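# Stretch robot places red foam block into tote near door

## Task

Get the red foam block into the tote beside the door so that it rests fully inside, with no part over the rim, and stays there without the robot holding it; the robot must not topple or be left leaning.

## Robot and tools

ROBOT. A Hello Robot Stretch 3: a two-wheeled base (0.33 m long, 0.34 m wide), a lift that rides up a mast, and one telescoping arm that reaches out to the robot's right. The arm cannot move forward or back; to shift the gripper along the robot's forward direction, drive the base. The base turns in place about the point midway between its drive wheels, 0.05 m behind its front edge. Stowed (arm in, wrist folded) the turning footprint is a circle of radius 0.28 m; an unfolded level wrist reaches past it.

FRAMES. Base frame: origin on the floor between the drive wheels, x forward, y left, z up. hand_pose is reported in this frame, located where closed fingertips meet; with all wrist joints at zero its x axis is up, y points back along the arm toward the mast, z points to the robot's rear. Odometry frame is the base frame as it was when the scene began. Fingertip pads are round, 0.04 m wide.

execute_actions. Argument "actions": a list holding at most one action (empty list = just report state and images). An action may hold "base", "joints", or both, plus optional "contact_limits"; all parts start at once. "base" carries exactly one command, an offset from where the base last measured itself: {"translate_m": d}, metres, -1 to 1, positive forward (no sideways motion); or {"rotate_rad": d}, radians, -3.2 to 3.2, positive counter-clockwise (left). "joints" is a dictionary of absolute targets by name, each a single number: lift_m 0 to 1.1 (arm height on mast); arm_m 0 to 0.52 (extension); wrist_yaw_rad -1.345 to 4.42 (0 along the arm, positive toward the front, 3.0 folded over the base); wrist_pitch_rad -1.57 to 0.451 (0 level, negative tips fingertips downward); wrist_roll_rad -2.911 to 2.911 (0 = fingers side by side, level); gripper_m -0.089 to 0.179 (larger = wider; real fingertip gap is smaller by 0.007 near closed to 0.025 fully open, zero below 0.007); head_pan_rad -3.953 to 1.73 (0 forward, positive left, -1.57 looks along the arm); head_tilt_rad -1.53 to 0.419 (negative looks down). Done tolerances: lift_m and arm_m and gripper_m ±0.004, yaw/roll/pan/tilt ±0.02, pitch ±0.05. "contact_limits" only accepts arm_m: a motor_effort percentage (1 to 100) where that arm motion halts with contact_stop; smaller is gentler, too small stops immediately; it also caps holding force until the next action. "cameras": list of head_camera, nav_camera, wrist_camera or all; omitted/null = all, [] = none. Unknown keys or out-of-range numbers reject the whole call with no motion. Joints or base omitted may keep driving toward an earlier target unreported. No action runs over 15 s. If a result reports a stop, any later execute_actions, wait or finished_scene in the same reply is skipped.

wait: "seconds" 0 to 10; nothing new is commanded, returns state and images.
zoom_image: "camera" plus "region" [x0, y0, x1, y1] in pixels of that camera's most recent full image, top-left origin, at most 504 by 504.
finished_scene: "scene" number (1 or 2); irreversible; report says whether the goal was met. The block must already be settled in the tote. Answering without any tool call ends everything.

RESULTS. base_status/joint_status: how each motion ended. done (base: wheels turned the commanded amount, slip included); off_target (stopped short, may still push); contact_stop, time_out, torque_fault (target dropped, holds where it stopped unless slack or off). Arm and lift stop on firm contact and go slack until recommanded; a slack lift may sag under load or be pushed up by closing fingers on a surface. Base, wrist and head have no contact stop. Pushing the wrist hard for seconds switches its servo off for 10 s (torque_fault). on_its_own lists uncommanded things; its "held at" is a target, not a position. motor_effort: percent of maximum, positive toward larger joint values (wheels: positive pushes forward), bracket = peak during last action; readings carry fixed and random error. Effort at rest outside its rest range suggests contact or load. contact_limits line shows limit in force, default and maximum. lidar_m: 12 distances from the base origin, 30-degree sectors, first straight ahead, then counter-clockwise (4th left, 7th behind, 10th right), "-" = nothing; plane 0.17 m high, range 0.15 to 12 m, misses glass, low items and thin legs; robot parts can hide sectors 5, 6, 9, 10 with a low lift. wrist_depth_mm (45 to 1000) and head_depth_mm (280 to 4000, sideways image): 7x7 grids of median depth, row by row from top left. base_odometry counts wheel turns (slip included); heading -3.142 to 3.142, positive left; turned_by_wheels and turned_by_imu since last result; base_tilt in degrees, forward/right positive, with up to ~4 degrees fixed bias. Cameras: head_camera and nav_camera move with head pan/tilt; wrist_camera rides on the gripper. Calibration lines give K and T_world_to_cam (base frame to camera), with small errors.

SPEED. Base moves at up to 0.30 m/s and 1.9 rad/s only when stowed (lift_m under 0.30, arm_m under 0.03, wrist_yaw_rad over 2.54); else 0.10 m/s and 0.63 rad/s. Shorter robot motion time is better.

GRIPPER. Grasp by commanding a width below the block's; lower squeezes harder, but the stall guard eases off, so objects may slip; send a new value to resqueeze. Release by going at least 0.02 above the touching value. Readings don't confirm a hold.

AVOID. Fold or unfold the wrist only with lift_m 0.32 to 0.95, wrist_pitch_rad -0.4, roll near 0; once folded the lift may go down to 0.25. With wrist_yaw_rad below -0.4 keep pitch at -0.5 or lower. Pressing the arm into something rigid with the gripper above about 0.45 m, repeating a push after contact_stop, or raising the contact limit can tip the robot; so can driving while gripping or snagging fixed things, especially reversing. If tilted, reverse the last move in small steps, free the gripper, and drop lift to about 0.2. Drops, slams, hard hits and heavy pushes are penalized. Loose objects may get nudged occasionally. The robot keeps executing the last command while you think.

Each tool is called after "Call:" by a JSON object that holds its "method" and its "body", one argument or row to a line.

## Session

Call:
{"method": "execute_actions", "body": {
  "actions": []
}}

Scene clock: 0.00 s.
base_odometry: x=+0.000 y=+0.000 heading=+0.000 (m, m, rad; odometry frame)
turned_by_wheels: +0.000 (rad since the last result)
turned_by_imu: +0.000 (rad since the last result)
base_tilt: forward=-1.1 right=-1.5 (deg)
lidar_m: 2.17 1.29 0.97 0.95 0.99 1.41 1.28 1.06 0.80 0.78 0.82 1.16
head_depth_mm: 1874 2108 2093 2114 2070 2079 2081 / 1860 2126 2105 2129 2120 2111 2094 / 1844 2142 2138 2149 2125 2170 2130 / 1836 2154 2138 2157 2136 2149 2132 / 1842 2188 2185 2167 2172 2181 2146 / 1815 2226 2207 2210 2242 2244 2186 / 1804 2250 2244 2251 2216 2253 2219
base_status: not commanded
joint_positions: lift_m=+0.548 arm_m=-0.001 wrist_yaw_rad=+3.037 wrist_pitch_rad=-0.394 wrist_roll_rad=+0.017 gripper_m=+0.037 head_pan_rad=+0.003 head_tilt_rad=-0.020
joint_status: not commanded
motor_effort: left_wheel=+0 right_wheel=+0 lift_m=+31 arm_m=-1 wrist_yaw_rad=+0 wrist_pitch_rad=+8 wrist_roll_rad=+0 gripper_m=-1 head_pan_rad=+0 head_tilt_rad=+2 (%)
hand_pose: x=+0.0024 y=+0.0820 z=+0.5662 quat_wxyz=(+0.176, +0.705, +0.101, +0.680) (m; base frame)
wrist_depth_mm: 894 893 904 889 891 908 894 / 978 959 957 957 970 980 972 / - - - - - - - / - - - - - - - / - - - - - 994 986 / 830 828 - 815 835 838 829 / 716 715 694 717 714 700 702
pictures: head_camera (sideways: a quarter turn clockwise sets it upright), nav_camera (sideways: a quarter turn counterclockwise sets it upright), wrist_camera
camera_calibration (this result's frames):
head_camera: T_world_to_cam=[[-0.0140077, 0.043671, -0.998948, 1.32331], [-0.0604989, 0.997178, 0.044442, -0.0550316], [0.99807, 0.0610578, -0.0113261, -0.0331834], [0, 0, 0, 1]] pos_world=[0.0483266, -0.000887874, 1.32399]
nav_camera: T_world_to_cam=[[0.0564581, 0.0461462, 0.997338, -1.25704], [0.0433137, -0.998104, 0.0437297, -0.00687153], [0.997465, 0.0407295, -0.0583498, 0.0228117], [0, 0, 0, 1]] pos_world=[0.0485139, 0.0502201, 1.25533]
wrist_camera: T_world_to_cam=[[0.996485, -0.0823428, -0.015404, 0.0147919], [-0.0566655, -0.52713, -0.847893, 0.559993], [0.061698, 0.845786, -0.529943, 0.391464], [0, 0, 0, 1]] pos_world=[-0.0071601, -0.0346873, 0.682496]
Images, in order (width x height): head_camera 896x504, nav_camera 672x504, wrist_camera 644x364.

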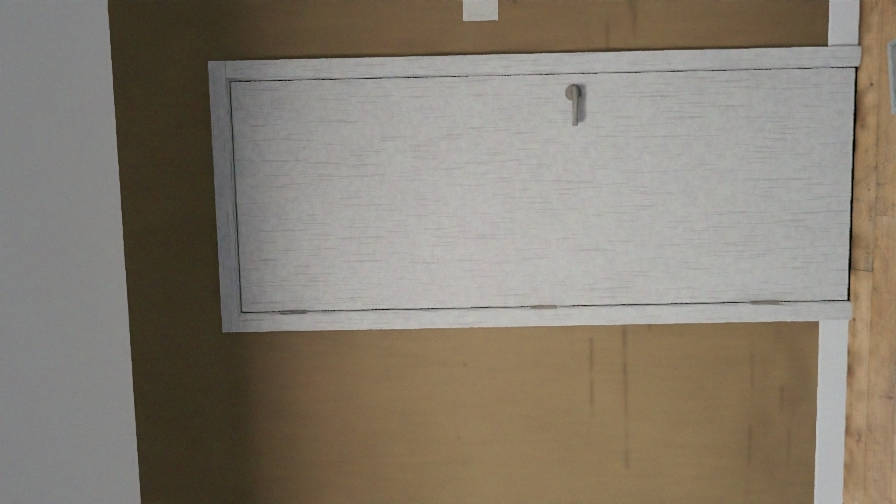

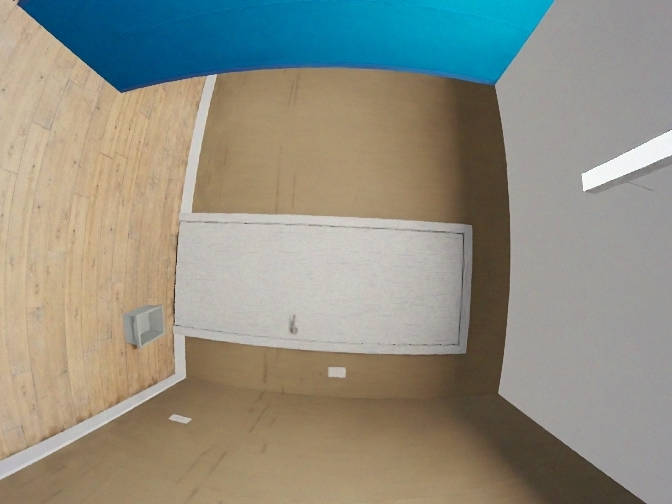

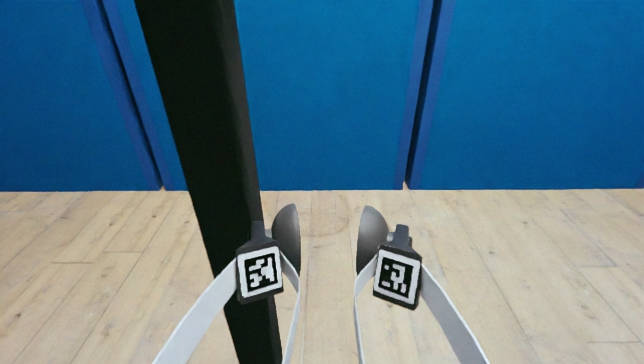

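Call:
{"method": "execute_actions", "body": {
  "actions": [
    {"joints": {"lift_m": 0.25, "head_pan_rad": -3.1, "head_tilt_rad": -0.5}}
  ],
  "cameras": ["head_camera", "nav_camera"]
}}

Scene clock: 7.93 s.
base_odometry: x=+0.000 y=+0.000 heading=+0.000 (m, m, rad; odometry frame)
turned_by_wheels: +0.000 (rad since the last result)
turned_by_imu: +0.000 (rad since the last result)
base_tilt: forward=-1.1 right=-1.6 (deg)
lidar_m: 2.17 1.28 0.97 0.95 0.99 1.41 1.28 1.06 0.80 0.78 0.82 1.16
head_depth_mm: 1276 1372 1408 1557 1780 1591 1308 / 1291 1374 1473 1572 1761 1598 1317 / 1312 1393 1499 1603 1786 1603 1327 / 1328 1422 1505 1596 1798 1611 1325 / 1335 1449 1531 1626 1827 1624 1341 / 1353 1466 1423 1551 1890 1634 1336 / 1370 1482 1609 1715 1727 1593 1345
base_status: not commanded
joint_positions: lift_m=+0.250 arm_m=-0.001 wrist_yaw_rad=+3.037 wrist_pitch_rad=-0.396 wrist_roll_rad=+0.017 gripper_m=+0.037 head_pan_rad=-3.093 head_tilt_rad=-0.494
joint_status: all done
motor_effort: left_wheel=-1(0) right_wheel=+0(0) lift_m=+25(25) arm_m=-1(0) wrist_yaw_rad=+0(0) wrist_pitch_rad=+9(9) wrist_roll_rad=+0(0) gripper_m=+0(1) head_pan_rad=-4(52) head_tilt_rad=-3(31) (%)
hand_pose: x=+0.0024 y=+0.0818 z=+0.2680 quat_wxyz=(+0.176, +0.705, +0.101, +0.679) (m; base frame)
wrist_depth_mm: 901 895 881 885 896 891 887 / 978 973 954 976 976 950 965 / 944 964 948 939 946 944 942 / 704 715 - 710 707 708 705 / 567 564 565 563 585 562 556 / 468 505 - - 468 468 468 / - - - - 399 400 397
pictures: head_camera (sideways: a quarter turn clockwise sets it upright), nav_camera (sideways: a quarter turn counterclockwise sets it upright)
camera_calibration (this result's frames):
head_camera: T_world_to_cam=[[0.46982, -0.0208388, -0.882516, 1.16819], [0.07975, -0.994631, 0.0659422, -0.0838434], [-0.879153, -0.101362, -0.465636, 0.569579], [0, 0, 0, 1]] pos_world=[-0.041405, -0.00131617, 1.30169]
nav_camera: T_world_to_cam=[[-0.502654, -0.0705736, 0.861602, -1.07633], [-0.104708, 0.994295, 0.0203561, 0.0244814], [-0.858123, -0.0799849, -0.507176, 0.618275], [0, 0, 0, 1]] pos_world=[-0.00790394, -0.0508498, 1.24045]
Images, in order (width x height): head_camera 896x504, nav_camera 672x504.

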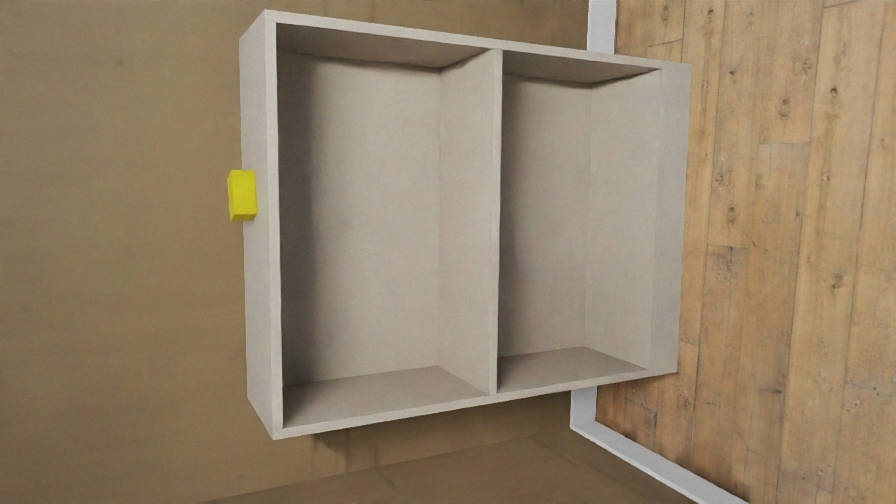

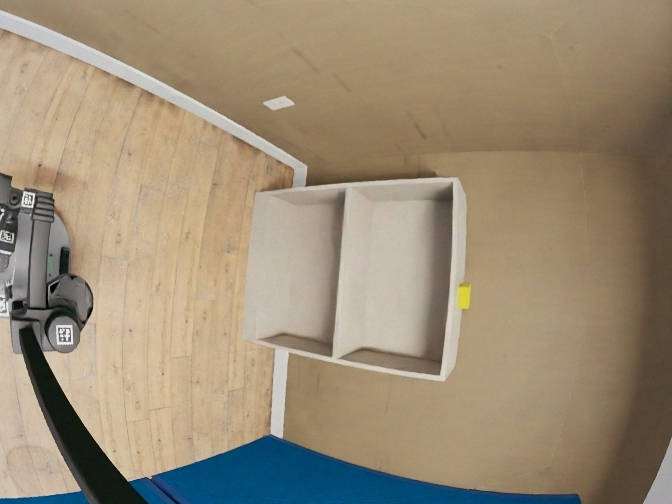

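Call:
{"method": "execute_actions", "body": {
  "actions": [
    {"base": {"rotate_rad": 0.34}, "joints": {"head_pan_rad": 0.0, "head_tilt_rad": -0.5}}
  ],
  "cameras": []
}}

Call:
{"method": "execute_actions", "body": {
  "actions": [
    {"base": {"translate_m": 1.0}}
  ],
  "cameras": []
}}

Call:
{"method": "execute_actions", "body": {
  "actions": [
    {"base": {"translate_m": 0.78}}
  ],
  "cameras": []
}}

Call:
{"method": "execute_actions", "body": {
  "actions": [
    {"base": {"rotate_rad": 1.22}}
  ],
  "cameras": ["head_camera", "nav_camera"]
}}

Scene clock: 35.60 s.
base_odometry: x=+0.000 y=+0.000 heading=+0.340 (m, m, rad; odometry frame)
turned_by_wheels: +0.340 (rad since the last result)
turned_by_imu: +0.342 (rad since the last result)
base_tilt: forward=-1.1 right=-1.5 (deg)
lidar_m: 2.19 1.03 0.95 0.96 1.19 1.28 1.31 0.85 0.78 0.79 0.98 2.02
head_depth_mm: 1779 1913 2091 2264 2043 1595 1304 / 1868 1994 2158 2392 2060 1584 1315 / 1921 2102 2284 2483 2058 1604 1328 / 2012 2206 2386 2588 2073 1620 1324 / 2136 2289 2502 2725 2099 1624 1328 / 2205 2417 2576 1650 1708 1635 1340 / 1222 1270 1325 1377 1453 1492 1333
base_status: done
joint_positions: lift_m=+0.250 arm_m=-0.001 wrist_yaw_rad=+3.037 wrist_pitch_rad=-0.396 wrist_roll_rad=+0.017 gripper_m=+0.037 head_pan_rad=-0.007 head_tilt_rad=-0.495
joint_status: all done
motor_effort: left_wheel=-3(11) right_wheel=+3(9) lift_m=+25(25) arm_m=+0(1) wrist_yaw_rad=+0(0) wrist_pitch_rad=+9(9) wrist_roll_rad=+0(0) gripper_m=+0(1) head_pan_rad=+5(51) head_tilt_rad=-3(3) (%)
hand_pose: x=+0.0024 y=+0.0818 z=+0.2680 quat_wxyz=(+0.176, +0.705, +0.101, +0.679) (m; base frame)
wrist_depth_mm: - - - 958 880 796 744 / - - - - 929 861 786 / 949 957 952 950 939 903 836 / 711 705 - 700 705 707 697 / 567 562 570 559 587 562 560 / 471 505 - - 465 465 466 / - - - - 401 400 398
pictures: none
No camera images: the call's "cameras" was empty. Leave "cameras" out to get every camera's image.

Scene clock: 40.53 s.
base_odometry: x=+0.943 y=+0.333 heading=+0.340 (m, m, rad; odometry frame)
turned_by_wheels: +0.000 (rad since the last result)
turned_by_imu: -0.003 (rad since the last result)
base_tilt: forward=-1.1 right=-1.5 (deg)
lidar_m: 1.27 0.62 0.57 0.58 0.72 1.47 1.94 1.26 1.16 1.17 1.36 1.23
head_depth_mm: 1015 1092 1182 1275 1400 1512 1308 / 1053 1141 1246 1365 1505 1587 1317 / 1098 1183 1295 1430 1575 1614 1321 / 1145 1243 1360 1495 1672 1615 1336 / 1191 1301 1438 1587 1783 1642 1331 / 1246 1361 1514 1681 1887 1631 1338 / 1302 1425 1590 1783 1971 1646 1342
base_status: done
joint_positions: lift_m=+0.250 arm_m=-0.001 wrist_yaw_rad=+3.037 wrist_pitch_rad=-0.396 wrist_roll_rad=+0.017 gripper_m=+0.037 head_pan_rad=-0.007 head_tilt_rad=-0.495
joint_status: not commanded
motor_effort: left_wheel=-3(8) right_wheel=+3(11) lift_m=+25(25) arm_m=-1(0) wrist_yaw_rad=+0(0) wrist_pitch_rad=+9(9) wrist_roll_rad=+0(0) gripper_m=+0(0) head_pan_rad=+4(4) head_tilt_rad=-2(3) (%)
hand_pose: x=+0.0024 y=+0.0818 z=+0.2679 quat_wxyz=(+0.176, +0.705, +0.101, +0.679) (m; base frame)
wrist_depth_mm: 797 743 633 583 538 496 458 / 906 822 697 639 580 537 491 / 950 890 749 704 636 579 542 / 704 718 - 707 665 625 641 / 564 568 563 568 586 560 560 / 475 498 - - 468 468 467 / - - - - 399 398 397
pictures: none
No camera images: the call's "cameras" was empty. Leave "cameras" out to get every camera's image.

Scene clock: 44.93 s.
base_odometry: x=+1.678 y=+0.593 heading=+0.340 (m, m, rad; odometry frame)
turned_by_wheels: +0.000 (rad since the last result)
turned_by_imu: -0.002 (rad since the last result)
base_tilt: forward=-1.2 right=-1.6 (deg)
lidar_m: 0.54 0.68 1.38 0.70 0.53 0.71 2.43 1.58 1.45 0.87 0.56 0.54
head_depth_mm: 409 442 477 521 572 631 714 / 425 461 500 547 602 675 757 / 442 478 522 573 637 715 816 / 460 501 547 606 675 765 879 / 480 523 575 640 717 821 953 / 502 547 606 678 768 886 1039 / 525 578 641 718 824 962 1153
base_status: done
joint_positions: lift_m=+0.250 arm_m=-0.001 wrist_yaw_rad=+3.037 wrist_pitch_rad=-0.396 wrist_roll_rad=+0.017 gripper_m=+0.037 head_pan_rad=-0.007 head_tilt_rad=-0.495
joint_status: not commanded
motor_effort: left_wheel=-3(9) right_wheel=+3(10) lift_m=+25(25) arm_m=-1(0) wrist_yaw_rad=-1(0) wrist_pitch_rad=+9(9) wrist_roll_rad=+0(0) gripper_m=-1(0) head_pan_rad=+4(4) head_tilt_rad=-2(2) (%)
hand_pose: x=+0.0024 y=+0.0818 z=+0.2679 quat_wxyz=(+0.176, +0.705, +0.101, +0.679) (m; base frame)
wrist_depth_mm: 423 434 749 - - - - / 479 462 818 - - - - / 540 499 847 948 957 959 887 / 640 565 - 702 700 705 704 / 567 558 568 564 589 562 557 / 465 503 - - 471 468 467 / - - - - 401 400 397
pictures: none
No camera images: the call's "cameras" was empty. Leave "cameras" out to get every camera's image.

Scene clock: 46.97 s.
base_odometry: x=+1.678 y=+0.593 heading=+1.559 (m, m, rad; odometry frame)
turned_by_wheels: +1.220 (rad since the last result)
turned_by_imu: +1.228 (rad since the last result)
base_tilt: forward=-1.1 right=-1.6 (deg)
lidar_m: 2.40 0.58 0.51 1.25 1.98 1.49 1.45 0.71 0.55 0.54 0.57 0.79
head_depth_mm: 1962 1952 2020 2023 1883 1585 1312 / 2740 3029 3191 2712 2044 1592 1324 / 2804 3066 3300 2887 2064 1622 1324 / 2810 3112 3315 2897 2089 1611 1332 / 2833 3025 3300 2927 2110 1635 1338 / 2876 3082 3359 2958 2107 1647 1339 / 2869 3064 3305 3005 2139 1589 1039
base_status: done
joint_positions: lift_m=+0.250 arm_m=-0.001 wrist_yaw_rad=+3.037 wrist_pitch_rad=-0.396 wrist_roll_rad=+0.017 gripper_m=+0.037 head_pan_rad=-0.007 head_tilt_rad=-0.495
joint_status: not commanded
motor_effort: left_wheel=-3(11) right_wheel=+3(10) lift_m=+25(25) arm_m=+0(1) wrist_yaw_rad=+0(0) wrist_pitch_rad=+9(9) wrist_roll_rad=+0(0) gripper_m=-1(0) head_pan_rad=+4(4) head_tilt_rad=-2(2) (%)
hand_pose: x=+0.0024 y=+0.0818 z=+0.2679 quat_wxyz=(+0.176, +0.705, +0.101, +0.679) (m; base frame)
wrist_depth_mm: - - - - 942 482 420 / - - - - 954 483 458 / 963 958 951 962 832 522 504 / 724 709 - 709 710 565 557 / 565 564 564 565 587 563 560 / 471 502 - - 466 464 465 / - - - - 400 396 400
pictures: head_camera (sideways: a quarter turn clockwise sets it upright), nav_camera (sideways: a quarter turn counterclockwise sets it upright)
camera_calibration (this result's frames):
head_camera: T_world_to_cam=[[-0.469076, 0.0469575, -0.881909, 1.17312], [-0.0241948, 0.997527, 0.0659826, -0.0832618], [0.882826, 0.0522884, -0.46678, 0.560319], [0, 0, 0, 1]] pos_world=[0.0536044, -0.00132928, 1.30163]
nav_camera: T_world_to_cam=[[0.506919, 0.0424864, 0.860946, -1.08164], [0.0492451, -0.998581, 0.0202833, 0.023637], [0.860586, 0.0321153, -0.508292, 0.609243], [0, 0, 0, 1]] pos_world=[0.0228322, 0.0499923, 1.24042]
Images, in order (width x height): head_camera 896x504, nav_camera 672x504.

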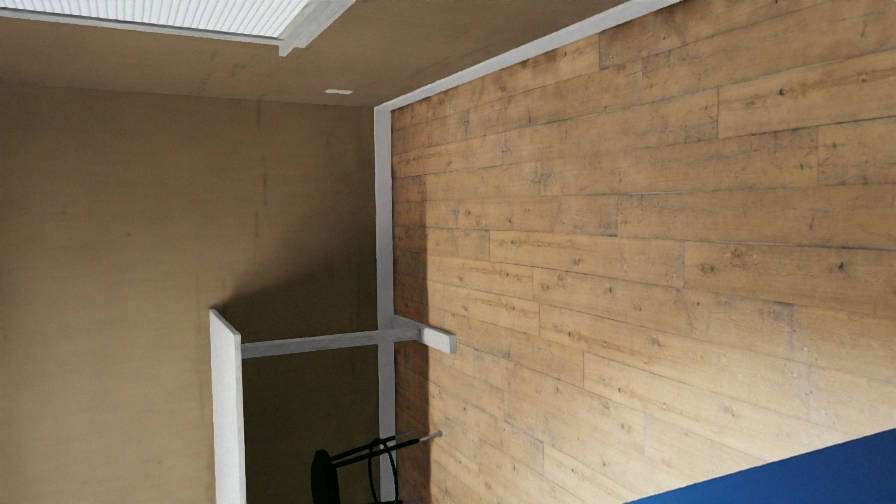

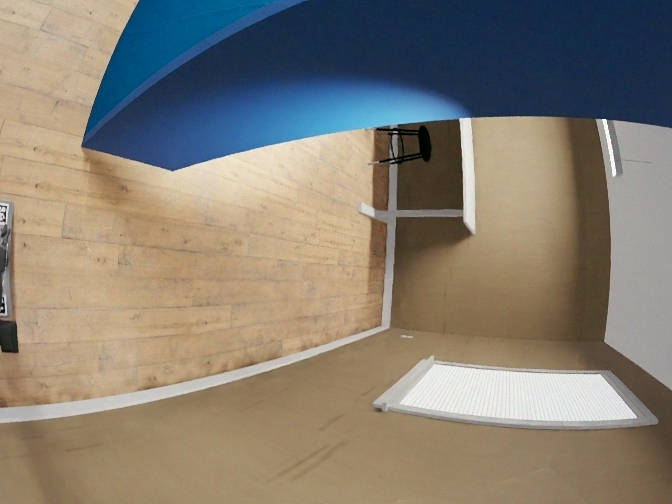

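Call:
{"method": "execute_actions", "body": {
  "actions": [
    {"base": {"translate_m": 1.0}}
  ],
  "cameras": []
}}

Call:
{"method": "execute_actions", "body": {
  "actions": [
    {"base": {"translate_m": 0.22}}
  ],
  "cameras": []
}}

Call:
{"method": "execute_actions", "body": {
  "actions": [
    {"base": {"rotate_rad": -1.61}, "joints": {"head_pan_rad": -2.5, "head_tilt_rad": -0.3}}
  ],
  "cameras": ["head_camera", "nav_camera"]
}}

Scene clock: 62.10 s.
base_odometry: x=+1.690 y=+1.593 heading=+1.559 (m, m, rad; odometry frame)
turned_by_wheels: +0.000 (rad since the last result)
turned_by_imu: -0.003 (rad since the last result)
base_tilt: forward=-1.0 right=-1.6 (deg)
lidar_m: 1.93 1.94 3.00 1.29 0.50 0.57 1.94 0.79 0.59 0.57 0.60 0.84
head_depth_mm: 1881 2010 2140 2141 1967 1596 1316 / 1938 2115 2276 2465 2060 1593 1325 / 1925 2107 2308 2516 2102 1618 1318 / 1945 2124 2300 2465 2081 1618 1321 / 1969 2116 2311 2520 2085 1633 1336 / 1994 2124 1925 2533 2106 1628 1339 / 1984 2128 2357 2565 2141 1651 1335
base_status: done
joint_positions: lift_m=+0.250 arm_m=-0.001 wrist_yaw_rad=+3.037 wrist_pitch_rad=-0.396 wrist_roll_rad=+0.017 gripper_m=+0.037 head_pan_rad=-0.007 head_tilt_rad=-0.495
joint_status: not commanded
motor_effort: left_wheel=-3(8) right_wheel=+3(10) lift_m=+25(25) arm_m=-1(1) wrist_yaw_rad=+0(0) wrist_pitch_rad=+9(9) wrist_roll_rad=+0(0) gripper_m=-1(0) head_pan_rad=+4(4) head_tilt_rad=-2(2) (%)
hand_pose: x=+0.0024 y=+0.0818 z=+0.2679 quat_wxyz=(+0.176, +0.705, +0.101, +0.679) (m; base frame)
wrist_depth_mm: 383 396 - - - - - / 420 428 - - - - - / 453 471 950 950 941 950 932 / 509 520 - 705 708 718 705 / 544 542 567 571 589 565 561 / 467 503 - - 471 467 465 / - - - - 400 397 396
pictures: none
No camera images: the call's "cameras" was empty. Leave "cameras" out to get every camera's image.

Scene clock: 64.30 s.
base_odometry: x=+1.692 y=+1.813 heading=+1.559 (m, m, rad; odometry frame)
turned_by_wheels: +0.000 (rad since the last result)
turned_by_imu: -0.001 (rad since the last result)
base_tilt: forward=-1.1 right=-1.5 (deg)
lidar_m: 2.07 1.72 2.41 2.24 1.29 0.62 1.96 0.80 0.60 0.58 0.61 0.85
head_depth_mm: 1722 1845 1972 2139 1959 1601 1302 / 1750 1876 2050 2284 2081 1609 1309 / 1758 1889 2071 2270 2070 1619 1325 / 1760 1915 2062 2309 2105 1610 1333 / 1764 1908 2089 2309 2091 1625 1336 / 1772 1932 1898 2256 2021 1643 1334 / 1775 1929 1695 2352 2118 1630 1341
base_status: done
joint_positions: lift_m=+0.250 arm_m=-0.001 wrist_yaw_rad=+3.037 wrist_pitch_rad=-0.396 wrist_roll_rad=+0.017 gripper_m=+0.037 head_pan_rad=-0.007 head_tilt_rad=-0.495
joint_status: not commanded
motor_effort: left_wheel=-3(9) right_wheel=+3(10) lift_m=+25(25) arm_m=-1(1) wrist_yaw_rad=+1(0) wrist_pitch_rad=+9(9) wrist_roll_rad=+0(1) gripper_m=+0(1) head_pan_rad=+4(5) head_tilt_rad=-2(2) (%)
hand_pose: x=+0.0024 y=+0.0818 z=+0.2679 quat_wxyz=(+0.176, +0.705, +0.101, +0.679) (m; base frame)
wrist_depth_mm: - - - - - - - / - - - - - - - / 761 821 945 939 940 940 942 / 589 713 - 701 700 704 700 / 542 572 567 567 579 563 552 / 466 509 - - 464 466 463 / - - - - 401 399 396
pictures: none
No camera images: the call's "cameras" was empty. Leave "cameras" out to get every camera's image.

Scene clock: 66.47 s.
base_odometry: x=+1.692 y=+1.813 heading=-0.051 (m, m, rad; odometry frame)
turned_by_wheels: -1.610 (rad since the last result)
turned_by_imu: -1.621 (rad since the last result)
base_tilt: forward=-1.1 right=-1.6 (deg)
lidar_m: 0.58 0.60 0.81 2.07 2.15 2.41 2.24 1.34 0.62 2.31 0.83 0.60
head_depth_mm: 1135 1201 1266 1360 1718 1753 1520 / 1191 1213 1309 1342 1459 1509 1467 / 1277 1295 1425 1129 1547 1212 1398 / 1316 1017 1440 1082 1482 1175 980 / 1167 985 1282 1163 782 1183 889 / 1030 562 574 603 641 687 750 / 513 550 595 649 708 785 883
base_status: done
joint_positions: lift_m=+0.250 arm_m=-0.001 wrist_yaw_rad=+3.037 wrist_pitch_rad=-0.396 wrist_roll_rad=+0.017 gripper_m=+0.037 head_pan_rad=-2.493 head_tilt_rad=-0.309
joint_status: all done
motor_effort: left_wheel=+2(11) right_wheel=-3(9) lift_m=+25(25) arm_m=-1(1) wrist_yaw_rad=+0(0) wrist_pitch_rad=+9(9) wrist_roll_rad=+1(0) gripper_m=-1(0) head_pan_rad=-3(49) head_tilt_rad=+4(22) (%)
hand_pose: x=+0.0024 y=+0.0818 z=+0.2679 quat_wxyz=(+0.176, +0.705, +0.101, +0.679) (m; base frame)
wrist_depth_mm: - - - - - 900 622 / - - - - - 919 627 / 957 947 950 951 951 848 631 / 717 714 - 720 699 710 621 / 572 564 561 566 583 558 566 / 466 506 - - 466 465 463 / - - - - 401 400 397
pictures: head_camera (sideways: a quarter turn clockwise sets it upright), nav_camera (sideways: a quarter turn counterclockwise sets it upright)
camera_calibration (this result's frames):
head_camera: T_world_to_cam=[[0.264051, 0.145276, -0.953505, 1.26208], [0.636488, -0.76902, 0.0590923, -0.0783367], [-0.72468, -0.622498, -0.295527, 0.347265], [0, 0, 0, 1]] pos_world=[-0.031738, -0.0274216, 1.31066]
nav_camera: T_world_to_cam=[[-0.242113, -0.241205, 0.939788, -1.17993], [-0.643929, 0.764484, 0.0303196, 0.0147932], [-0.725766, -0.597816, -0.34041, 0.400459], [0, 0, 0, 1]] pos_world=[0.0144899, -0.0565129, 1.24476]
Images, in order (width x height): head_camera 896x504, nav_camera 672x504.

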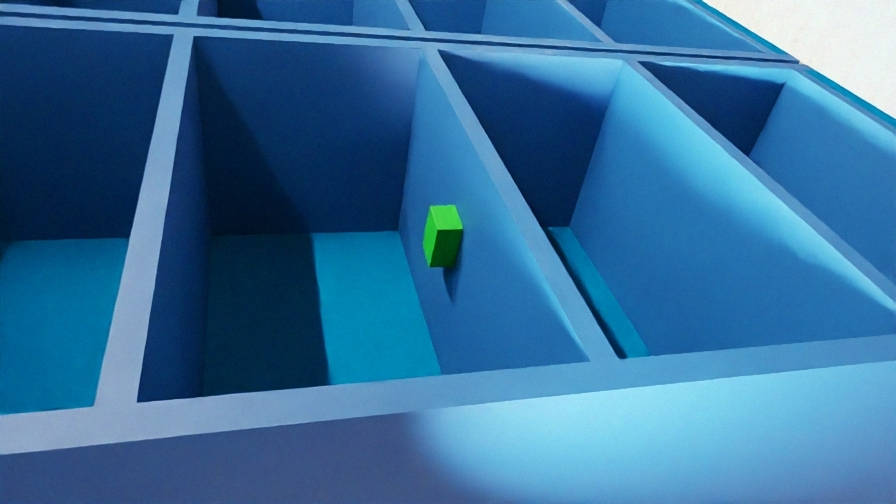

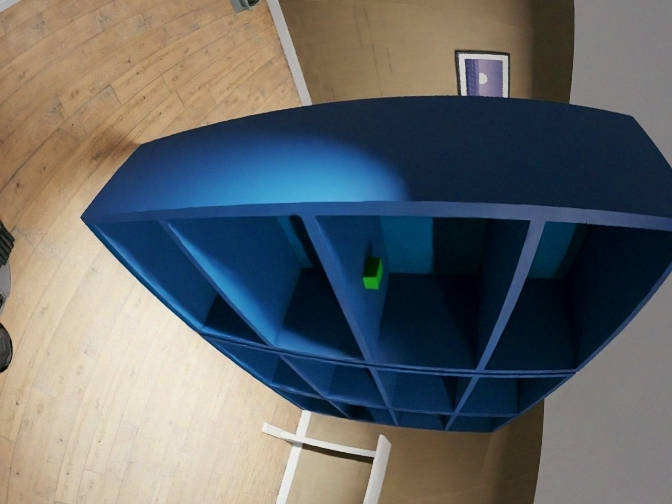

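Call:
{"method": "execute_actions", "body": {
  "actions": [
    {"base": {"translate_m": -0.85}, "joints": {"head_pan_rad": -1.57, "head_tilt_rad": -0.45}}
  ],
  "cameras": ["head_camera", "nav_camera"]
}}

Scene clock: 75.73 s.
base_odometry: x=+0.844 y=+1.856 heading=-0.051 (m, m, rad; odometry frame)
turned_by_wheels: +0.000 (rad since the last result)
turned_by_imu: +0.002 (rad since the last result)
base_tilt: forward=-1.1 right=-1.6 (deg)
lidar_m: 1.43 1.48 2.00 1.49 2.14 2.14 1.88 1.37 0.64 0.95 0.66 1.49
head_depth_mm: 783 839 910 751 576 990 799 / 784 841 911 762 577 986 806 / 784 846 916 719 581 997 806 / 785 845 907 729 588 1004 811 / 769 849 914 783 591 1008 816 / 744 845 915 791 597 1016 817 / 726 848 917 804 602 1024 825
base_status: done
joint_positions: lift_m=+0.250 arm_m=-0.001 wrist_yaw_rad=+3.037 wrist_pitch_rad=-0.396 wrist_roll_rad=+0.017 gripper_m=+0.037 head_pan_rad=-1.577 head_tilt_rad=-0.445
joint_status: all done
motor_effort: left_wheel=+3(8) right_wheel=-3(11) lift_m=+25(25) arm_m=-1(1) wrist_yaw_rad=+0(1) wrist_pitch_rad=+9(9) wrist_roll_rad=+0(0) gripper_m=-1(0) head_pan_rad=+5(49) head_tilt_rad=-3(16) (%)
hand_pose: x=+0.0024 y=+0.0818 z=+0.2679 quat_wxyz=(+0.176, +0.705, +0.101, +0.679) (m; base frame)
wrist_depth_mm: - - - - - - - / - - - - - - - / 957 959 950 960 937 953 934 / 715 699 - 711 709 704 707 / 567 562 568 567 585 563 558 / 468 504 - - 468 467 465 / - - - - 399 397 400
pictures: head_camera (sideways: a quarter turn clockwise sets it upright), nav_camera (sideways: a quarter turn counterclockwise sets it upright)
camera_calibration (this result's frames):
head_camera: T_world_to_cam=[[0.0464074, 0.423857, -0.904539, 1.1995], [0.997535, 0.0280523, 0.0643235, -0.0873388], [0.0526384, -0.905295, -0.42151, 0.506477], [0, 0, 0, 1]] pos_world=[0.0047976, -0.0474558, 1.3041]
nav_camera: T_world_to_cam=[[0.0430512, -0.462664, 0.885488, -1.11081], [-0.998546, -0.0487042, 0.0231002, 0.0263599], [0.0324394, -0.885195, -0.464088, 0.556778], [0, 0, 0, 1]] pos_world=[0.056082, -0.0197929, 1.2414]
Images, in order (width x height): head_camera 896x504, nav_camera 672x504.

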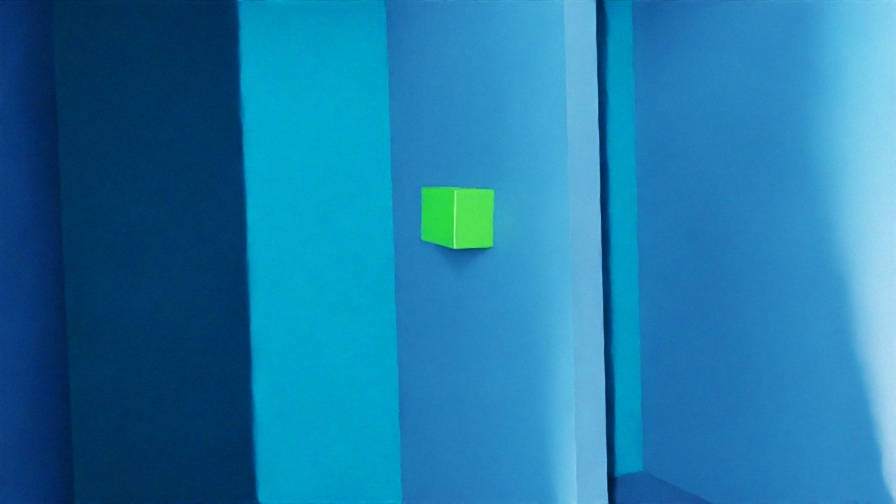

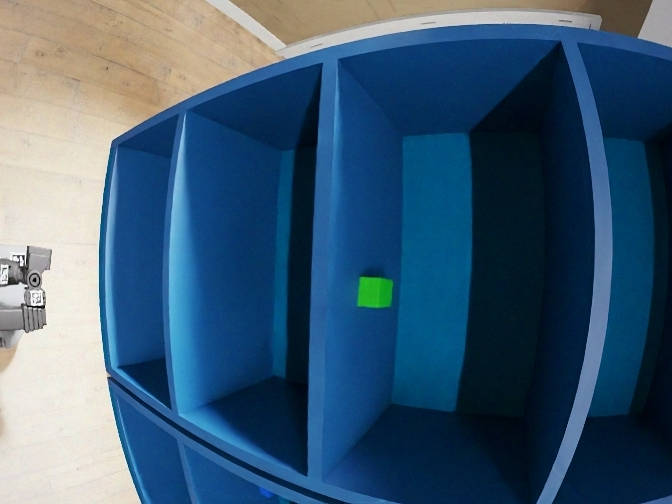

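Call:
{"method": "execute_actions", "body": {
  "actions": [
    {"base": {"translate_m": -0.95}, "joints": {"head_pan_rad": -1.65, "head_tilt_rad": -0.5}}
  ],
  "cameras": ["head_camera", "nav_camera"]
}}

Scene clock: 84.83 s.
base_odometry: x=-0.105 y=+1.904 heading=-0.050 (m, m, rad; odometry frame)
turned_by_wheels: +0.000 (rad since the last result)
turned_by_imu: +0.002 (rad since the last result)
base_tilt: forward=-1.1 right=-1.5 (deg)
lidar_m: 2.38 2.47 1.66 1.59 1.38 1.42 0.93 1.37 0.64 0.96 0.68 0.73
head_depth_mm: 805 873 926 672 1034 937 814 / 799 870 932 679 1125 947 818 / 797 864 931 687 1123 948 820 / 794 859 923 694 1091 957 805 / 788 857 923 701 1075 958 807 / 781 846 918 708 1112 935 812 / 778 843 918 717 1116 973 795
base_status: done
joint_positions: lift_m=+0.250 arm_m=-0.001 wrist_yaw_rad=+3.037 wrist_pitch_rad=-0.396 wrist_roll_rad=+0.017 gripper_m=+0.037 head_pan_rad=-1.643 head_tilt_rad=-0.494
joint_status: all done
motor_effort: left_wheel=+3(7) right_wheel=-3(9) lift_m=+25(25) arm_m=-1(1) wrist_yaw_rad=+0(0) wrist_pitch_rad=+9(9) wrist_roll_rad=+0(0) gripper_m=-1(1) head_pan_rad=-5(15) head_tilt_rad=-2(10) (%)
hand_pose: x=+0.0024 y=+0.0818 z=+0.2679 quat_wxyz=(+0.176, +0.705, +0.101, +0.679) (m; base frame)
wrist_depth_mm: - - - - - - - / - - - - - - - / 947 954 935 951 962 936 936 / 718 710 - 700 703 703 689 / 566 567 557 562 588 562 554 / 473 505 - - 466 466 465 / - - - - 400 401 396
pictures: head_camera (sideways: a quarter turn clockwise sets it upright), nav_camera (sideways: a quarter turn counterclockwise sets it upright)
camera_calibration (this result's frames):
head_camera: T_world_to_cam=[[0.0772901, 0.463773, -0.882576, 1.17066], [0.996994, -0.0406714, 0.0659382, -0.0894334], [-0.00531522, -0.88502, -0.465523, 0.564102], [0, 0, 0, 1]] pos_world=[0.00168245, -0.0473175, 1.3017]
nav_camera: T_world_to_cam=[[0.0094997, -0.507386, 0.861666, -1.07954], [-0.999667, 0.0158653, 0.0203633, 0.0299313], [-0.0240026, -0.861573, -0.507066, 0.613045], [0, 0, 0, 1]] pos_world=[0.0548913, -0.0200369, 1.24045]
Images, in order (width x height): head_camera 896x504, nav_camera 672x504.

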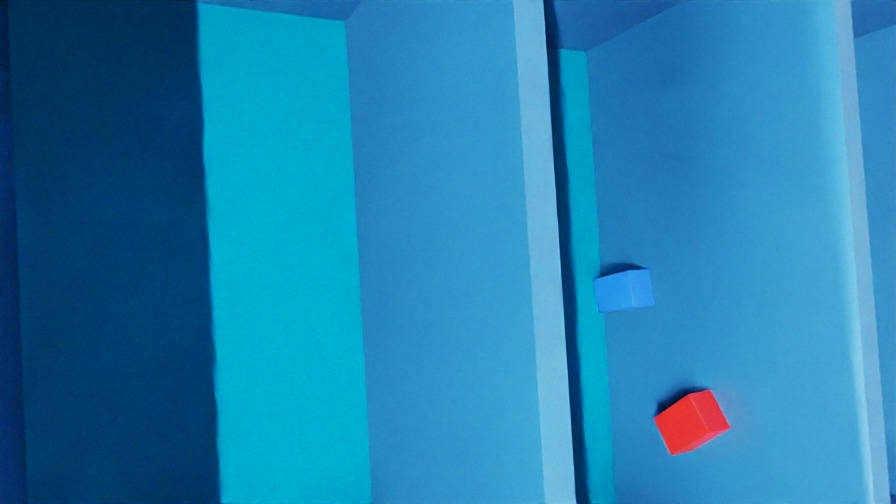

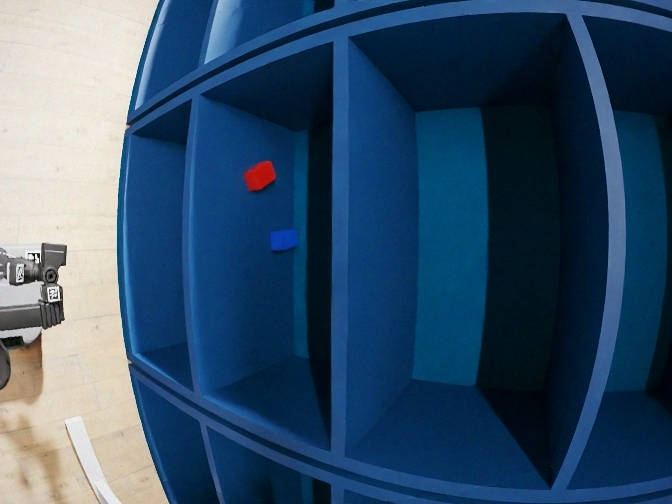

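Call:
{"method": "zoom_image", "body": {
  "camera": "head_camera",
  "region": [580, 340, 800, 504]
}}

Region (580, 340, 800, 504) of head_camera's 896x504 image, scaled by 2.291, with more detail than that image has; it fills the top 376 rows of this view, and the rest is white.

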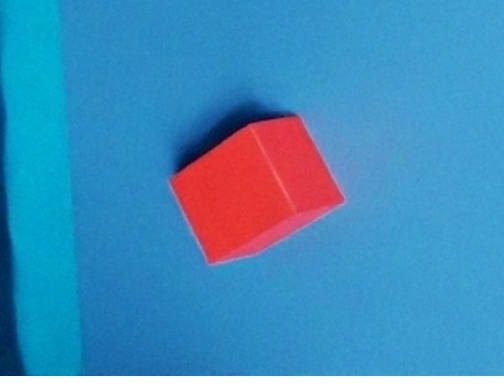

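Call:
{"method": "execute_actions", "body": {
  "actions": [
    {"base": {"translate_m": 0.108}, "joints": {"lift_m": 0.56, "wrist_pitch_rad": -0.4, "head_pan_rad": -1.4, "head_tilt_rad": -0.85}}
  ],
  "cameras": []
}}

Call:
{"method": "execute_actions", "body": {
  "actions": [
    {"joints": {"wrist_yaw_rad": 0.57, "gripper_m": 0.14}}
  ],
  "cameras": []
}}

Call:
{"method": "execute_actions", "body": {
  "actions": [
    {"joints": {"arm_m": 0.28}}
  ],
  "cameras": ["head_camera", "wrist_camera"]
}}

Scene clock: 127.43 s.
base_odometry: x=+0.003 y=+1.898 heading=-0.050 (m, m, rad; odometry frame)
turned_by_wheels: +0.000 (rad since the last result)
turned_by_imu: -0.001 (rad since the last result)
base_tilt: forward=-1.1 right=-1.5 (deg)
lidar_m: 2.27 2.35 1.96 1.44 1.46 1.45 1.04 0.72 0.71 0.96 0.61 1.35
head_depth_mm: 780 632 542 1016 896 1198 1149 / 794 640 549 1017 904 1218 1162 / 804 647 1104 1032 916 1228 1171 / 822 655 1124 1012 938 1236 1158 / 832 660 1051 1052 949 1250 1144 / 791 670 783 905 985 1258 1148 / 625 625 654 763 1346 1284 1147
base_status: done
joint_positions: lift_m=+0.560 arm_m=-0.001 wrist_yaw_rad=+3.037 wrist_pitch_rad=-0.417 wrist_roll_rad=+0.017 gripper_m=+0.037 head_pan_rad=-1.407 head_tilt_rad=-0.839
joint_status: all done
motor_effort: left_wheel=+3(12) right_wheel=-3(6) lift_m=+36(39) arm_m=-1(1) wrist_yaw_rad=+0(0) wrist_pitch_rad=+8(8) wrist_roll_rad=+0(0) gripper_m=+0(0) head_pan_rad=+3(26) head_tilt_rad=-5(28) (%)
hand_pose: x=+0.0021 y=+0.0792 z=+0.5728 quat_wxyz=(+0.183, +0.704, +0.109, +0.678) (m; base frame)
wrist_depth_mm: - - - - - - - / - - - - - - - / - - - - - - - / - - - - - - - / - - - 992 - 987 987 / 832 833 - 821 824 834 829 / 715 718 692 718 714 700 714
pictures: none
No camera images: the call's "cameras" was empty. Leave "cameras" out to get every camera's image.

Scene clock: 129.67 s.
base_odometry: x=+0.003 y=+1.898 heading=-0.050 (m, m, rad; odometry frame)
turned_by_wheels: +0.000 (rad since the last result)
turned_by_imu: +0.000 (rad since the last result)
base_tilt: forward=-1.1 right=-1.5 (deg)
lidar_m: 2.27 2.36 1.97 1.44 1.46 1.45 1.04 0.72 0.71 0.96 0.61 1.35
head_depth_mm: 782 633 543 1022 892 1205 1145 / 789 640 549 1023 903 1220 1163 / 807 645 1100 1029 915 1236 - / 817 653 1124 1008 938 1247 1113 / 835 660 1053 1042 944 1261 1143 / 788 672 780 902 988 1257 1140 / 625 622 654 764 1332 1289 1155
base_status: not commanded
joint_positions: lift_m=+0.560 arm_m=-0.001 wrist_yaw_rad=+0.573 wrist_pitch_rad=-0.417 wrist_roll_rad=+0.017 gripper_m=+0.140 head_pan_rad=-1.407 head_tilt_rad=-0.839
joint_status: all done
motor_effort: left_wheel=+2(3) right_wheel=-3(3) lift_m=+36(36) arm_m=-1(1) wrist_yaw_rad=-3(3) wrist_pitch_rad=+8(8) wrist_roll_rad=+0(0) gripper_m=-1(99) head_pan_rad=+4(3) head_tilt_rad=-5(5) (%)
hand_pose: x=+0.1003 y=-0.3329 z=+0.5728 quat_wxyz=(+0.700, +0.336, -0.628, +0.052) (m; base frame)
wrist_depth_mm: 919 - 394 481 654 579 512 / - 641 434 493 508 493 471 / - - 481 404 376 377 373 / - - 562 625 337 294 282 / 987 976 747 718 868 739 250 / 824 841 784 717 732 - 686 / 719 716 716 667 629 628 626
pictures: none
No camera images: the call's "cameras" was empty. Leave "cameras" out to get every camera's image.

Scene clock: 132.97 s.
base_odometry: x=+0.003 y=+1.898 heading=-0.050 (m, m, rad; odometry frame)
turned_by_wheels: +0.000 (rad since the last result)
turned_by_imu: +0.000 (rad since the last result)
base_tilt: forward=-1.1 right=-1.5 (deg)
lidar_m: 2.27 2.35 1.97 1.44 1.46 1.45 1.04 0.72 0.71 0.96 0.61 1.35
head_depth_mm: 780 629 541 1016 - - - / 790 636 548 1027 - 1229 1125 / 806 645 1098 1041 1313 1227 1124 / 818 655 1122 1009 937 1228 1137 / 833 664 1061 1045 945 1251 1134 / 790 673 781 901 991 1256 1137 / 628 621 654 763 1340 1284 1153
base_status: not commanded
joint_positions: lift_m=+0.560 arm_m=+0.280 wrist_yaw_rad=+0.571 wrist_pitch_rad=-0.417 wrist_roll_rad=+0.017 gripper_m=+0.140 head_pan_rad=-1.407 head_tilt_rad=-0.840
joint_status: all done
motor_effort: left_wheel=+2(2) right_wheel=-3(3) lift_m=+36(36) arm_m=+2(3) wrist_yaw_rad=-2(2) wrist_pitch_rad=+8(8) wrist_roll_rad=+0(0) gripper_m=-1(1) head_pan_rad=+3(4) head_tilt_rad=-6(5) (%)
hand_pose: x=+0.0999 y=-0.6136 z=+0.5728 quat_wxyz=(+0.700, +0.336, -0.628, +0.052) (m; base frame)
wrist_depth_mm: 234 279 355 465 419 362 317 / 246 293 379 492 452 388 337 / 255 307 360 352 307 371 307 / 262 284 285 270 262 279 267 / 229 237 229 228 227 235 225 / 198 198 190 190 190 - 189 / 713 164 164 163 163 162 162
pictures: head_camera (sideways: a quarter turn clockwise sets it upright), wrist_camera
camera_calibration (this result's frames):
head_camera: T_world_to_cam=[[-0.0776231, 0.73679, -0.671651, 0.896652], [0.982812, 0.169732, 0.0726089, -0.0979999], [0.167498, -0.65447, -0.737301, 0.916599], [0, 0, 0, 1]] pos_world=[0.0123877, -0.0441232, 1.28516]
wrist_camera: T_world_to_cam=[[-0.82927, -0.558622, -0.0158894, -0.249089], [-0.295632, 0.462637, -0.835804, 0.828687], [0.474249, -0.68841, -0.548798, 0.00535841], [0, 0, 0, 1]] pos_world=[0.0358831, -0.518839, 0.691603]
Images, in order (width x height): head_camera 896x504, wrist_camera 644x364.

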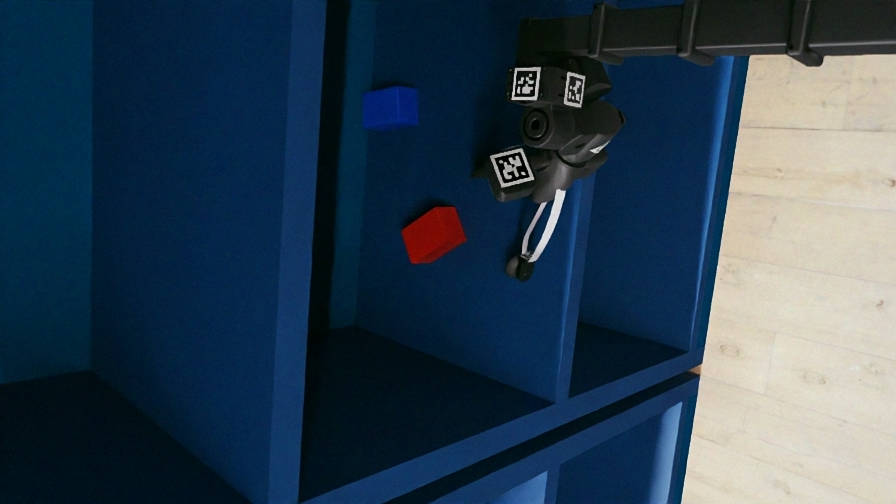

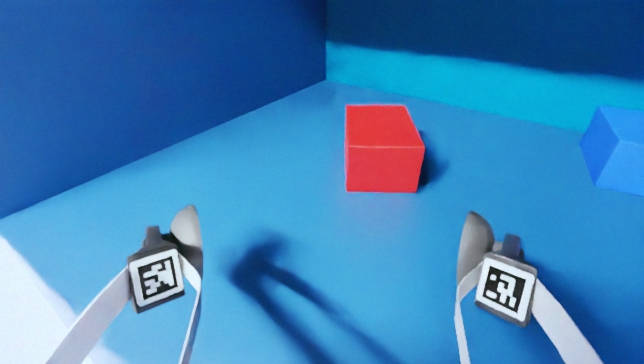

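Call:
{"method": "execute_actions", "body": {
  "actions": [
    {"joints": {"arm_m": 0.375, "lift_m": 0.547, "gripper_m": 0.15}}
  ],
  "cameras": []
}}

Call:
{"method": "execute_actions", "body": {
  "actions": [
    {"base": {"translate_m": 0.044}, "joints": {"arm_m": 0.44}}
  ],
  "cameras": ["wrist_camera"]
}}

Scene clock: 161.33 s.
base_odometry: x=+0.003 y=+1.898 heading=-0.050 (m, m, rad; odometry frame)
turned_by_wheels: +0.000 (rad since the last result)
turned_by_imu: +0.000 (rad since the last result)
base_tilt: forward=-1.1 right=-1.6 (deg)
lidar_m: 2.27 2.36 1.97 1.43 1.46 1.46 1.04 0.72 0.71 0.96 0.61 1.35
head_depth_mm: 779 628 540 1042 894 - - / 790 640 548 1054 883 1226 1117 / 804 646 1101 1081 914 1226 1125 / 817 653 1123 1014 943 1241 1137 / 833 664 1055 1047 946 1254 1140 / 789 670 782 903 990 1253 1153 / 626 621 651 761 1340 1286 1148
base_status: not commanded
joint_positions: lift_m=+0.547 arm_m=+0.375 wrist_yaw_rad=+0.571 wrist_pitch_rad=-0.417 wrist_roll_rad=+0.017 gripper_m=+0.150 head_pan_rad=-1.407 head_tilt_rad=-0.840
joint_status: all done
motor_effort: left_wheel=+2(2) right_wheel=-3(3) lift_m=+25(30) arm_m=+3(3) wrist_yaw_rad=-1(1) wrist_pitch_rad=+8(8) wrist_roll_rad=+0(0) gripper_m=-1(55) head_pan_rad=+4(3) head_tilt_rad=-6(5) (%)
hand_pose: x=+0.0999 y=-0.7086 z=+0.5602 quat_wxyz=(+0.700, +0.336, -0.628, +0.052) (m; base frame)
wrist_depth_mm: 235 279 354 394 331 285 249 / 245 293 378 428 354 305 264 / 257 305 345 239 343 317 276 / 253 262 262 181 259 257 232 / 211 218 211 190 208 216 199 / 176 - 176 175 175 - 174 / - 151 150 151 150 149 149
pictures: none
No camera images: the call's "cameras" was empty. Leave "cameras" out to get every camera's image.

Scene clock: 162.97 s.
base_odometry: x=+0.047 y=+1.896 heading=-0.050 (m, m, rad; odometry frame)
turned_by_wheels: +0.000 (rad since the last result)
turned_by_imu: +0.000 (rad since the last result)
base_tilt: forward=-1.1 right=-1.6 (deg)
lidar_m: 2.23 2.31 1.59 1.61 2.13 1.48 1.09 0.74 0.75 0.96 0.59 1.34
head_depth_mm: 778 632 540 1044 881 - - / 791 639 547 1082 901 1227 1125 / 804 644 1106 988 914 1230 1134 / 818 653 1128 1018 936 1241 1141 / 820 661 916 1014 951 1252 1140 / 685 644 678 793 950 1265 1138 / 542 559 614 768 1336 1281 1144
base_status: done
joint_positions: lift_m=+0.547 arm_m=+0.440 wrist_yaw_rad=+0.571 wrist_pitch_rad=-0.417 wrist_roll_rad=+0.017 gripper_m=+0.150 head_pan_rad=-1.407 head_tilt_rad=-0.840
joint_status: all done
motor_effort: left_wheel=+3(8) right_wheel=-3(5) lift_m=+25(25) arm_m=+3(2) wrist_yaw_rad=-1(2) wrist_pitch_rad=+9(9) wrist_roll_rad=+0(0) gripper_m=+0(0) head_pan_rad=+3(4) head_tilt_rad=-5(5) (%)
hand_pose: x=+0.0999 y=-0.7736 z=+0.5602 quat_wxyz=(+0.700, +0.336, -0.628, +0.052) (m; base frame)
wrist_depth_mm: 205 241 305 321 269 233 203 / 211 254 327 352 289 248 215 / 221 265 324 342 306 266 229 / 231 259 259 180 258 258 237 / 210 218 202 145 208 215 206 / 175 - 130 121 174 - 173 / - 151 118 111 150 149 149
pictures: wrist_camera
camera_calibration (this result's frames):
wrist_camera: T_world_to_cam=[[-0.829273, -0.558617, -0.015891, -0.338667], [-0.295665, 0.462693, -0.835762, 0.892229], [0.474224, -0.688377, -0.548862, -0.111613], [0, 0, 0, 1]] pos_world=[0.0358824, -0.678845, 0.679049]
Images, in order (width x height): wrist_camera 644x364.

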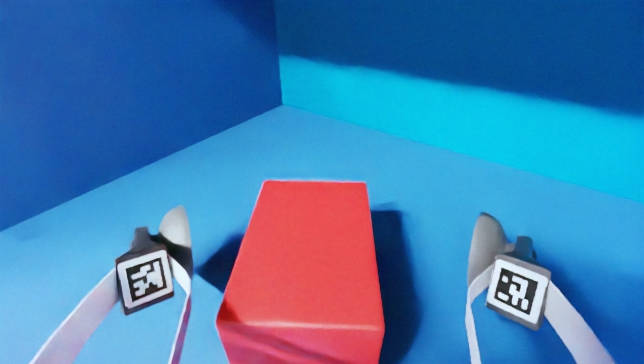

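Call:
{"method": "execute_actions", "body": {
  "actions": [
    {"joints": {"gripper_m": 0.03}}
  ],
  "cameras": ["wrist_camera"]
}}

Call:
{"method": "execute_actions", "body": {
  "actions": [
    {"joints": {"lift_m": 0.58}}
  ],
  "cameras": []
}}

Call:
{"method": "execute_actions", "body": {
  "actions": [
    {"joints": {"arm_m": 0.0}}
  ],
  "cameras": ["wrist_camera"]
}}

Scene clock: 179.07 s.
base_odometry: x=+0.047 y=+1.896 heading=-0.050 (m, m, rad; odometry frame)
turned_by_wheels: +0.000 (rad since the last result)
turned_by_imu: +0.000 (rad since the last result)
base_tilt: forward=-1.1 right=-1.6 (deg)
lidar_m: 2.23 2.32 1.60 1.61 2.13 1.49 1.09 0.74 0.76 0.96 0.59 1.34
head_depth_mm: 780 634 541 1036 879 - - / 792 638 547 1077 903 1215 1121 / 806 645 1109 994 914 1241 1128 / 817 651 1123 1026 935 1238 1135 / 821 661 911 1020 945 1244 1138 / 686 644 679 791 954 1267 1143 / 541 559 629 762 1344 1279 1152
base_status: not commanded
joint_positions: lift_m=+0.547 arm_m=+0.440 wrist_yaw_rad=+0.572 wrist_pitch_rad=-0.402 wrist_roll_rad=+0.016 gripper_m=+0.031 head_pan_rad=-1.407 head_tilt_rad=-0.840
joint_status: all done
motor_effort: left_wheel=+3(4) right_wheel=-4(4) lift_m=+25(25) arm_m=+2(2) wrist_yaw_rad=-2(2) wrist_pitch_rad=+1(8) wrist_roll_rad=+1(1) gripper_m=-23(100) head_pan_rad=+4(4) head_tilt_rad=-5(5) (%)
hand_pose: x=+0.1011 y=-0.7751 z=+0.5636 quat_wxyz=(+0.700, +0.331, -0.630, +0.057) (m; base frame)
wrist_depth_mm: 205 240 305 321 269 231 204 / 211 250 325 350 289 247 215 / 220 265 331 352 315 263 229 / 230 259 270 268 270 265 243 / 218 216 217 148 185 214 214 / 180 180 169 123 124 178 178 / 154 154 150 116 145 153 152
pictures: wrist_camera
camera_calibration (this result's frames):
wrist_camera: T_world_to_cam=[[-0.828531, -0.55975, -0.0147111, -0.340101], [-0.289927, 0.451325, -0.843948, 0.891321], [0.479039, -0.694972, -0.536224, -0.124036], [0, 0, 0, 1]] pos_world=[0.0360524, -0.678849, 0.680714]
Images, in order (width x height): wrist_camera 644x364.

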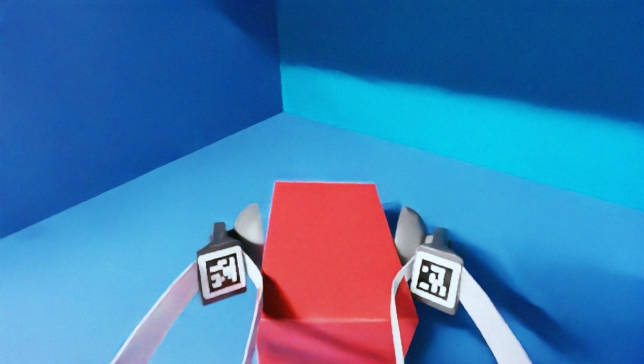

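Scene clock: 180.23 s.
base_odometry: x=+0.047 y=+1.896 heading=-0.050 (m, m, rad; odometry frame)
turned_by_wheels: +0.000 (rad since the last result)
turned_by_imu: +0.000 (rad since the last result)
base_tilt: forward=-1.1 right=-1.5 (deg)
lidar_m: 2.23 2.31 1.59 1.61 2.13 1.48 1.08 0.74 0.75 0.96 0.59 1.34
head_depth_mm: 780 629 541 1034 894 - 1096 / 794 637 547 955 902 1220 1130 / 804 645 1101 981 912 1231 1131 / 820 652 1128 1015 940 1236 1133 / 820 661 916 1016 945 1246 1142 / 683 644 677 793 953 1256 1146 / 543 562 629 766 1335 1290 1154
base_status: not commanded
joint_positions: lift_m=+0.580 arm_m=+0.440 wrist_yaw_rad=+0.572 wrist_pitch_rad=-0.419 wrist_roll_rad=+0.015 gripper_m=+0.031 head_pan_rad=-1.407 head_tilt_rad=-0.840
joint_status: all done
motor_effort: left_wheel=+2(3) right_wheel=-2(4) lift_m=+37(38) arm_m=+2(2) wrist_yaw_rad=-2(2) wrist_pitch_rad=+10(10) wrist_roll_rad=+2(2) gripper_m=-23(24) head_pan_rad=+4(4) head_tilt_rad=-4(5) (%)
hand_pose: x=+0.0999 y=-0.7733 z=+0.5922 quat_wxyz=(+0.701, +0.337, -0.627, +0.051) (m; base frame)
wrist_depth_mm: 205 241 306 323 269 234 204 / 212 253 326 353 291 248 217 / 221 265 347 373 316 265 229 / 230 283 315 180 315 286 244 / 238 255 263 147 204 253 243 / 212 213 199 124 127 212 210 / 183 182 183 116 173 182 181
pictures: none
No camera images: the call's "cameras" was empty. Leave "cameras" out to get every camera's image.

Scene clock: 184.67 s.
base_odometry: x=+0.047 y=+1.896 heading=-0.050 (m, m, rad; odometry frame)
turned_by_wheels: +0.000 (rad since the last result)
turned_by_imu: +0.000 (rad since the last result)
base_tilt: forward=-1.1 right=-1.5 (deg)
lidar_m: 2.23 2.31 1.60 1.61 2.13 1.49 1.08 0.74 0.75 0.96 0.59 1.34
head_depth_mm: 779 629 542 1017 893 1202 1151 / 792 638 548 1024 902 1222 1159 / 805 645 1104 1032 908 1233 - / 815 653 1132 1043 938 700 1129 / 820 662 915 1010 944 1253 1139 / 684 646 678 791 954 1270 1142 / 542 560 629 764 1336 1284 1153
base_status: not commanded
joint_positions: lift_m=+0.580 arm_m=+0.000 wrist_yaw_rad=+0.572 wrist_pitch_rad=-0.420 wrist_roll_rad=+0.015 gripper_m=+0.031 head_pan_rad=-1.407 head_tilt_rad=-0.840
joint_status: all done
motor_effort: left_wheel=+2(2) right_wheel=-3(3) lift_m=+36(36) arm_m=-3(3) wrist_yaw_rad=-2(2) wrist_pitch_rad=+10(10) wrist_roll_rad=+2(2) gripper_m=-23(23) head_pan_rad=+4(4) head_tilt_rad=-5(5) (%)
hand_pose: x=+0.0998 y=-0.3338 z=+0.5919 quat_wxyz=(+0.701, +0.337, -0.627, +0.051) (m; base frame)
wrist_depth_mm: 895 - 385 414 629 582 510 / 995 684 427 448 606 582 534 / - - 483 419 418 415 416 / - - - 180 332 318 316 / - 973 896 147 240 305 264 / 861 854 754 124 127 758 703 / 724 731 722 116 612 653 646
pictures: wrist_camera
camera_calibration (this result's frames):
wrist_camera: T_world_to_cam=[[-0.828542, -0.559748, -0.0141343, -0.0940494], [-0.299243, 0.463995, -0.833764, 0.714781], [0.473256, -0.686579, -0.55194, 0.211174], [0, 0, 0, 1]] pos_world=[0.03603, -0.239311, 0.711185]
Images, in order (width x height): wrist_camera 644x364.

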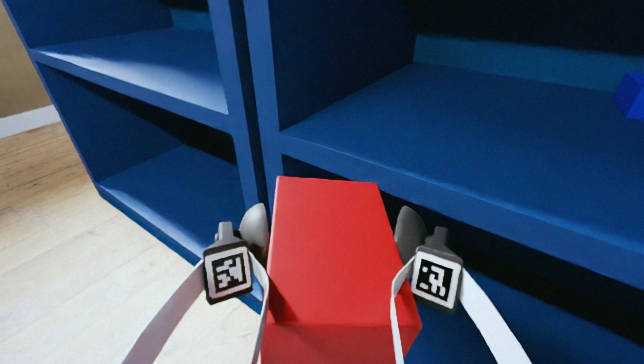

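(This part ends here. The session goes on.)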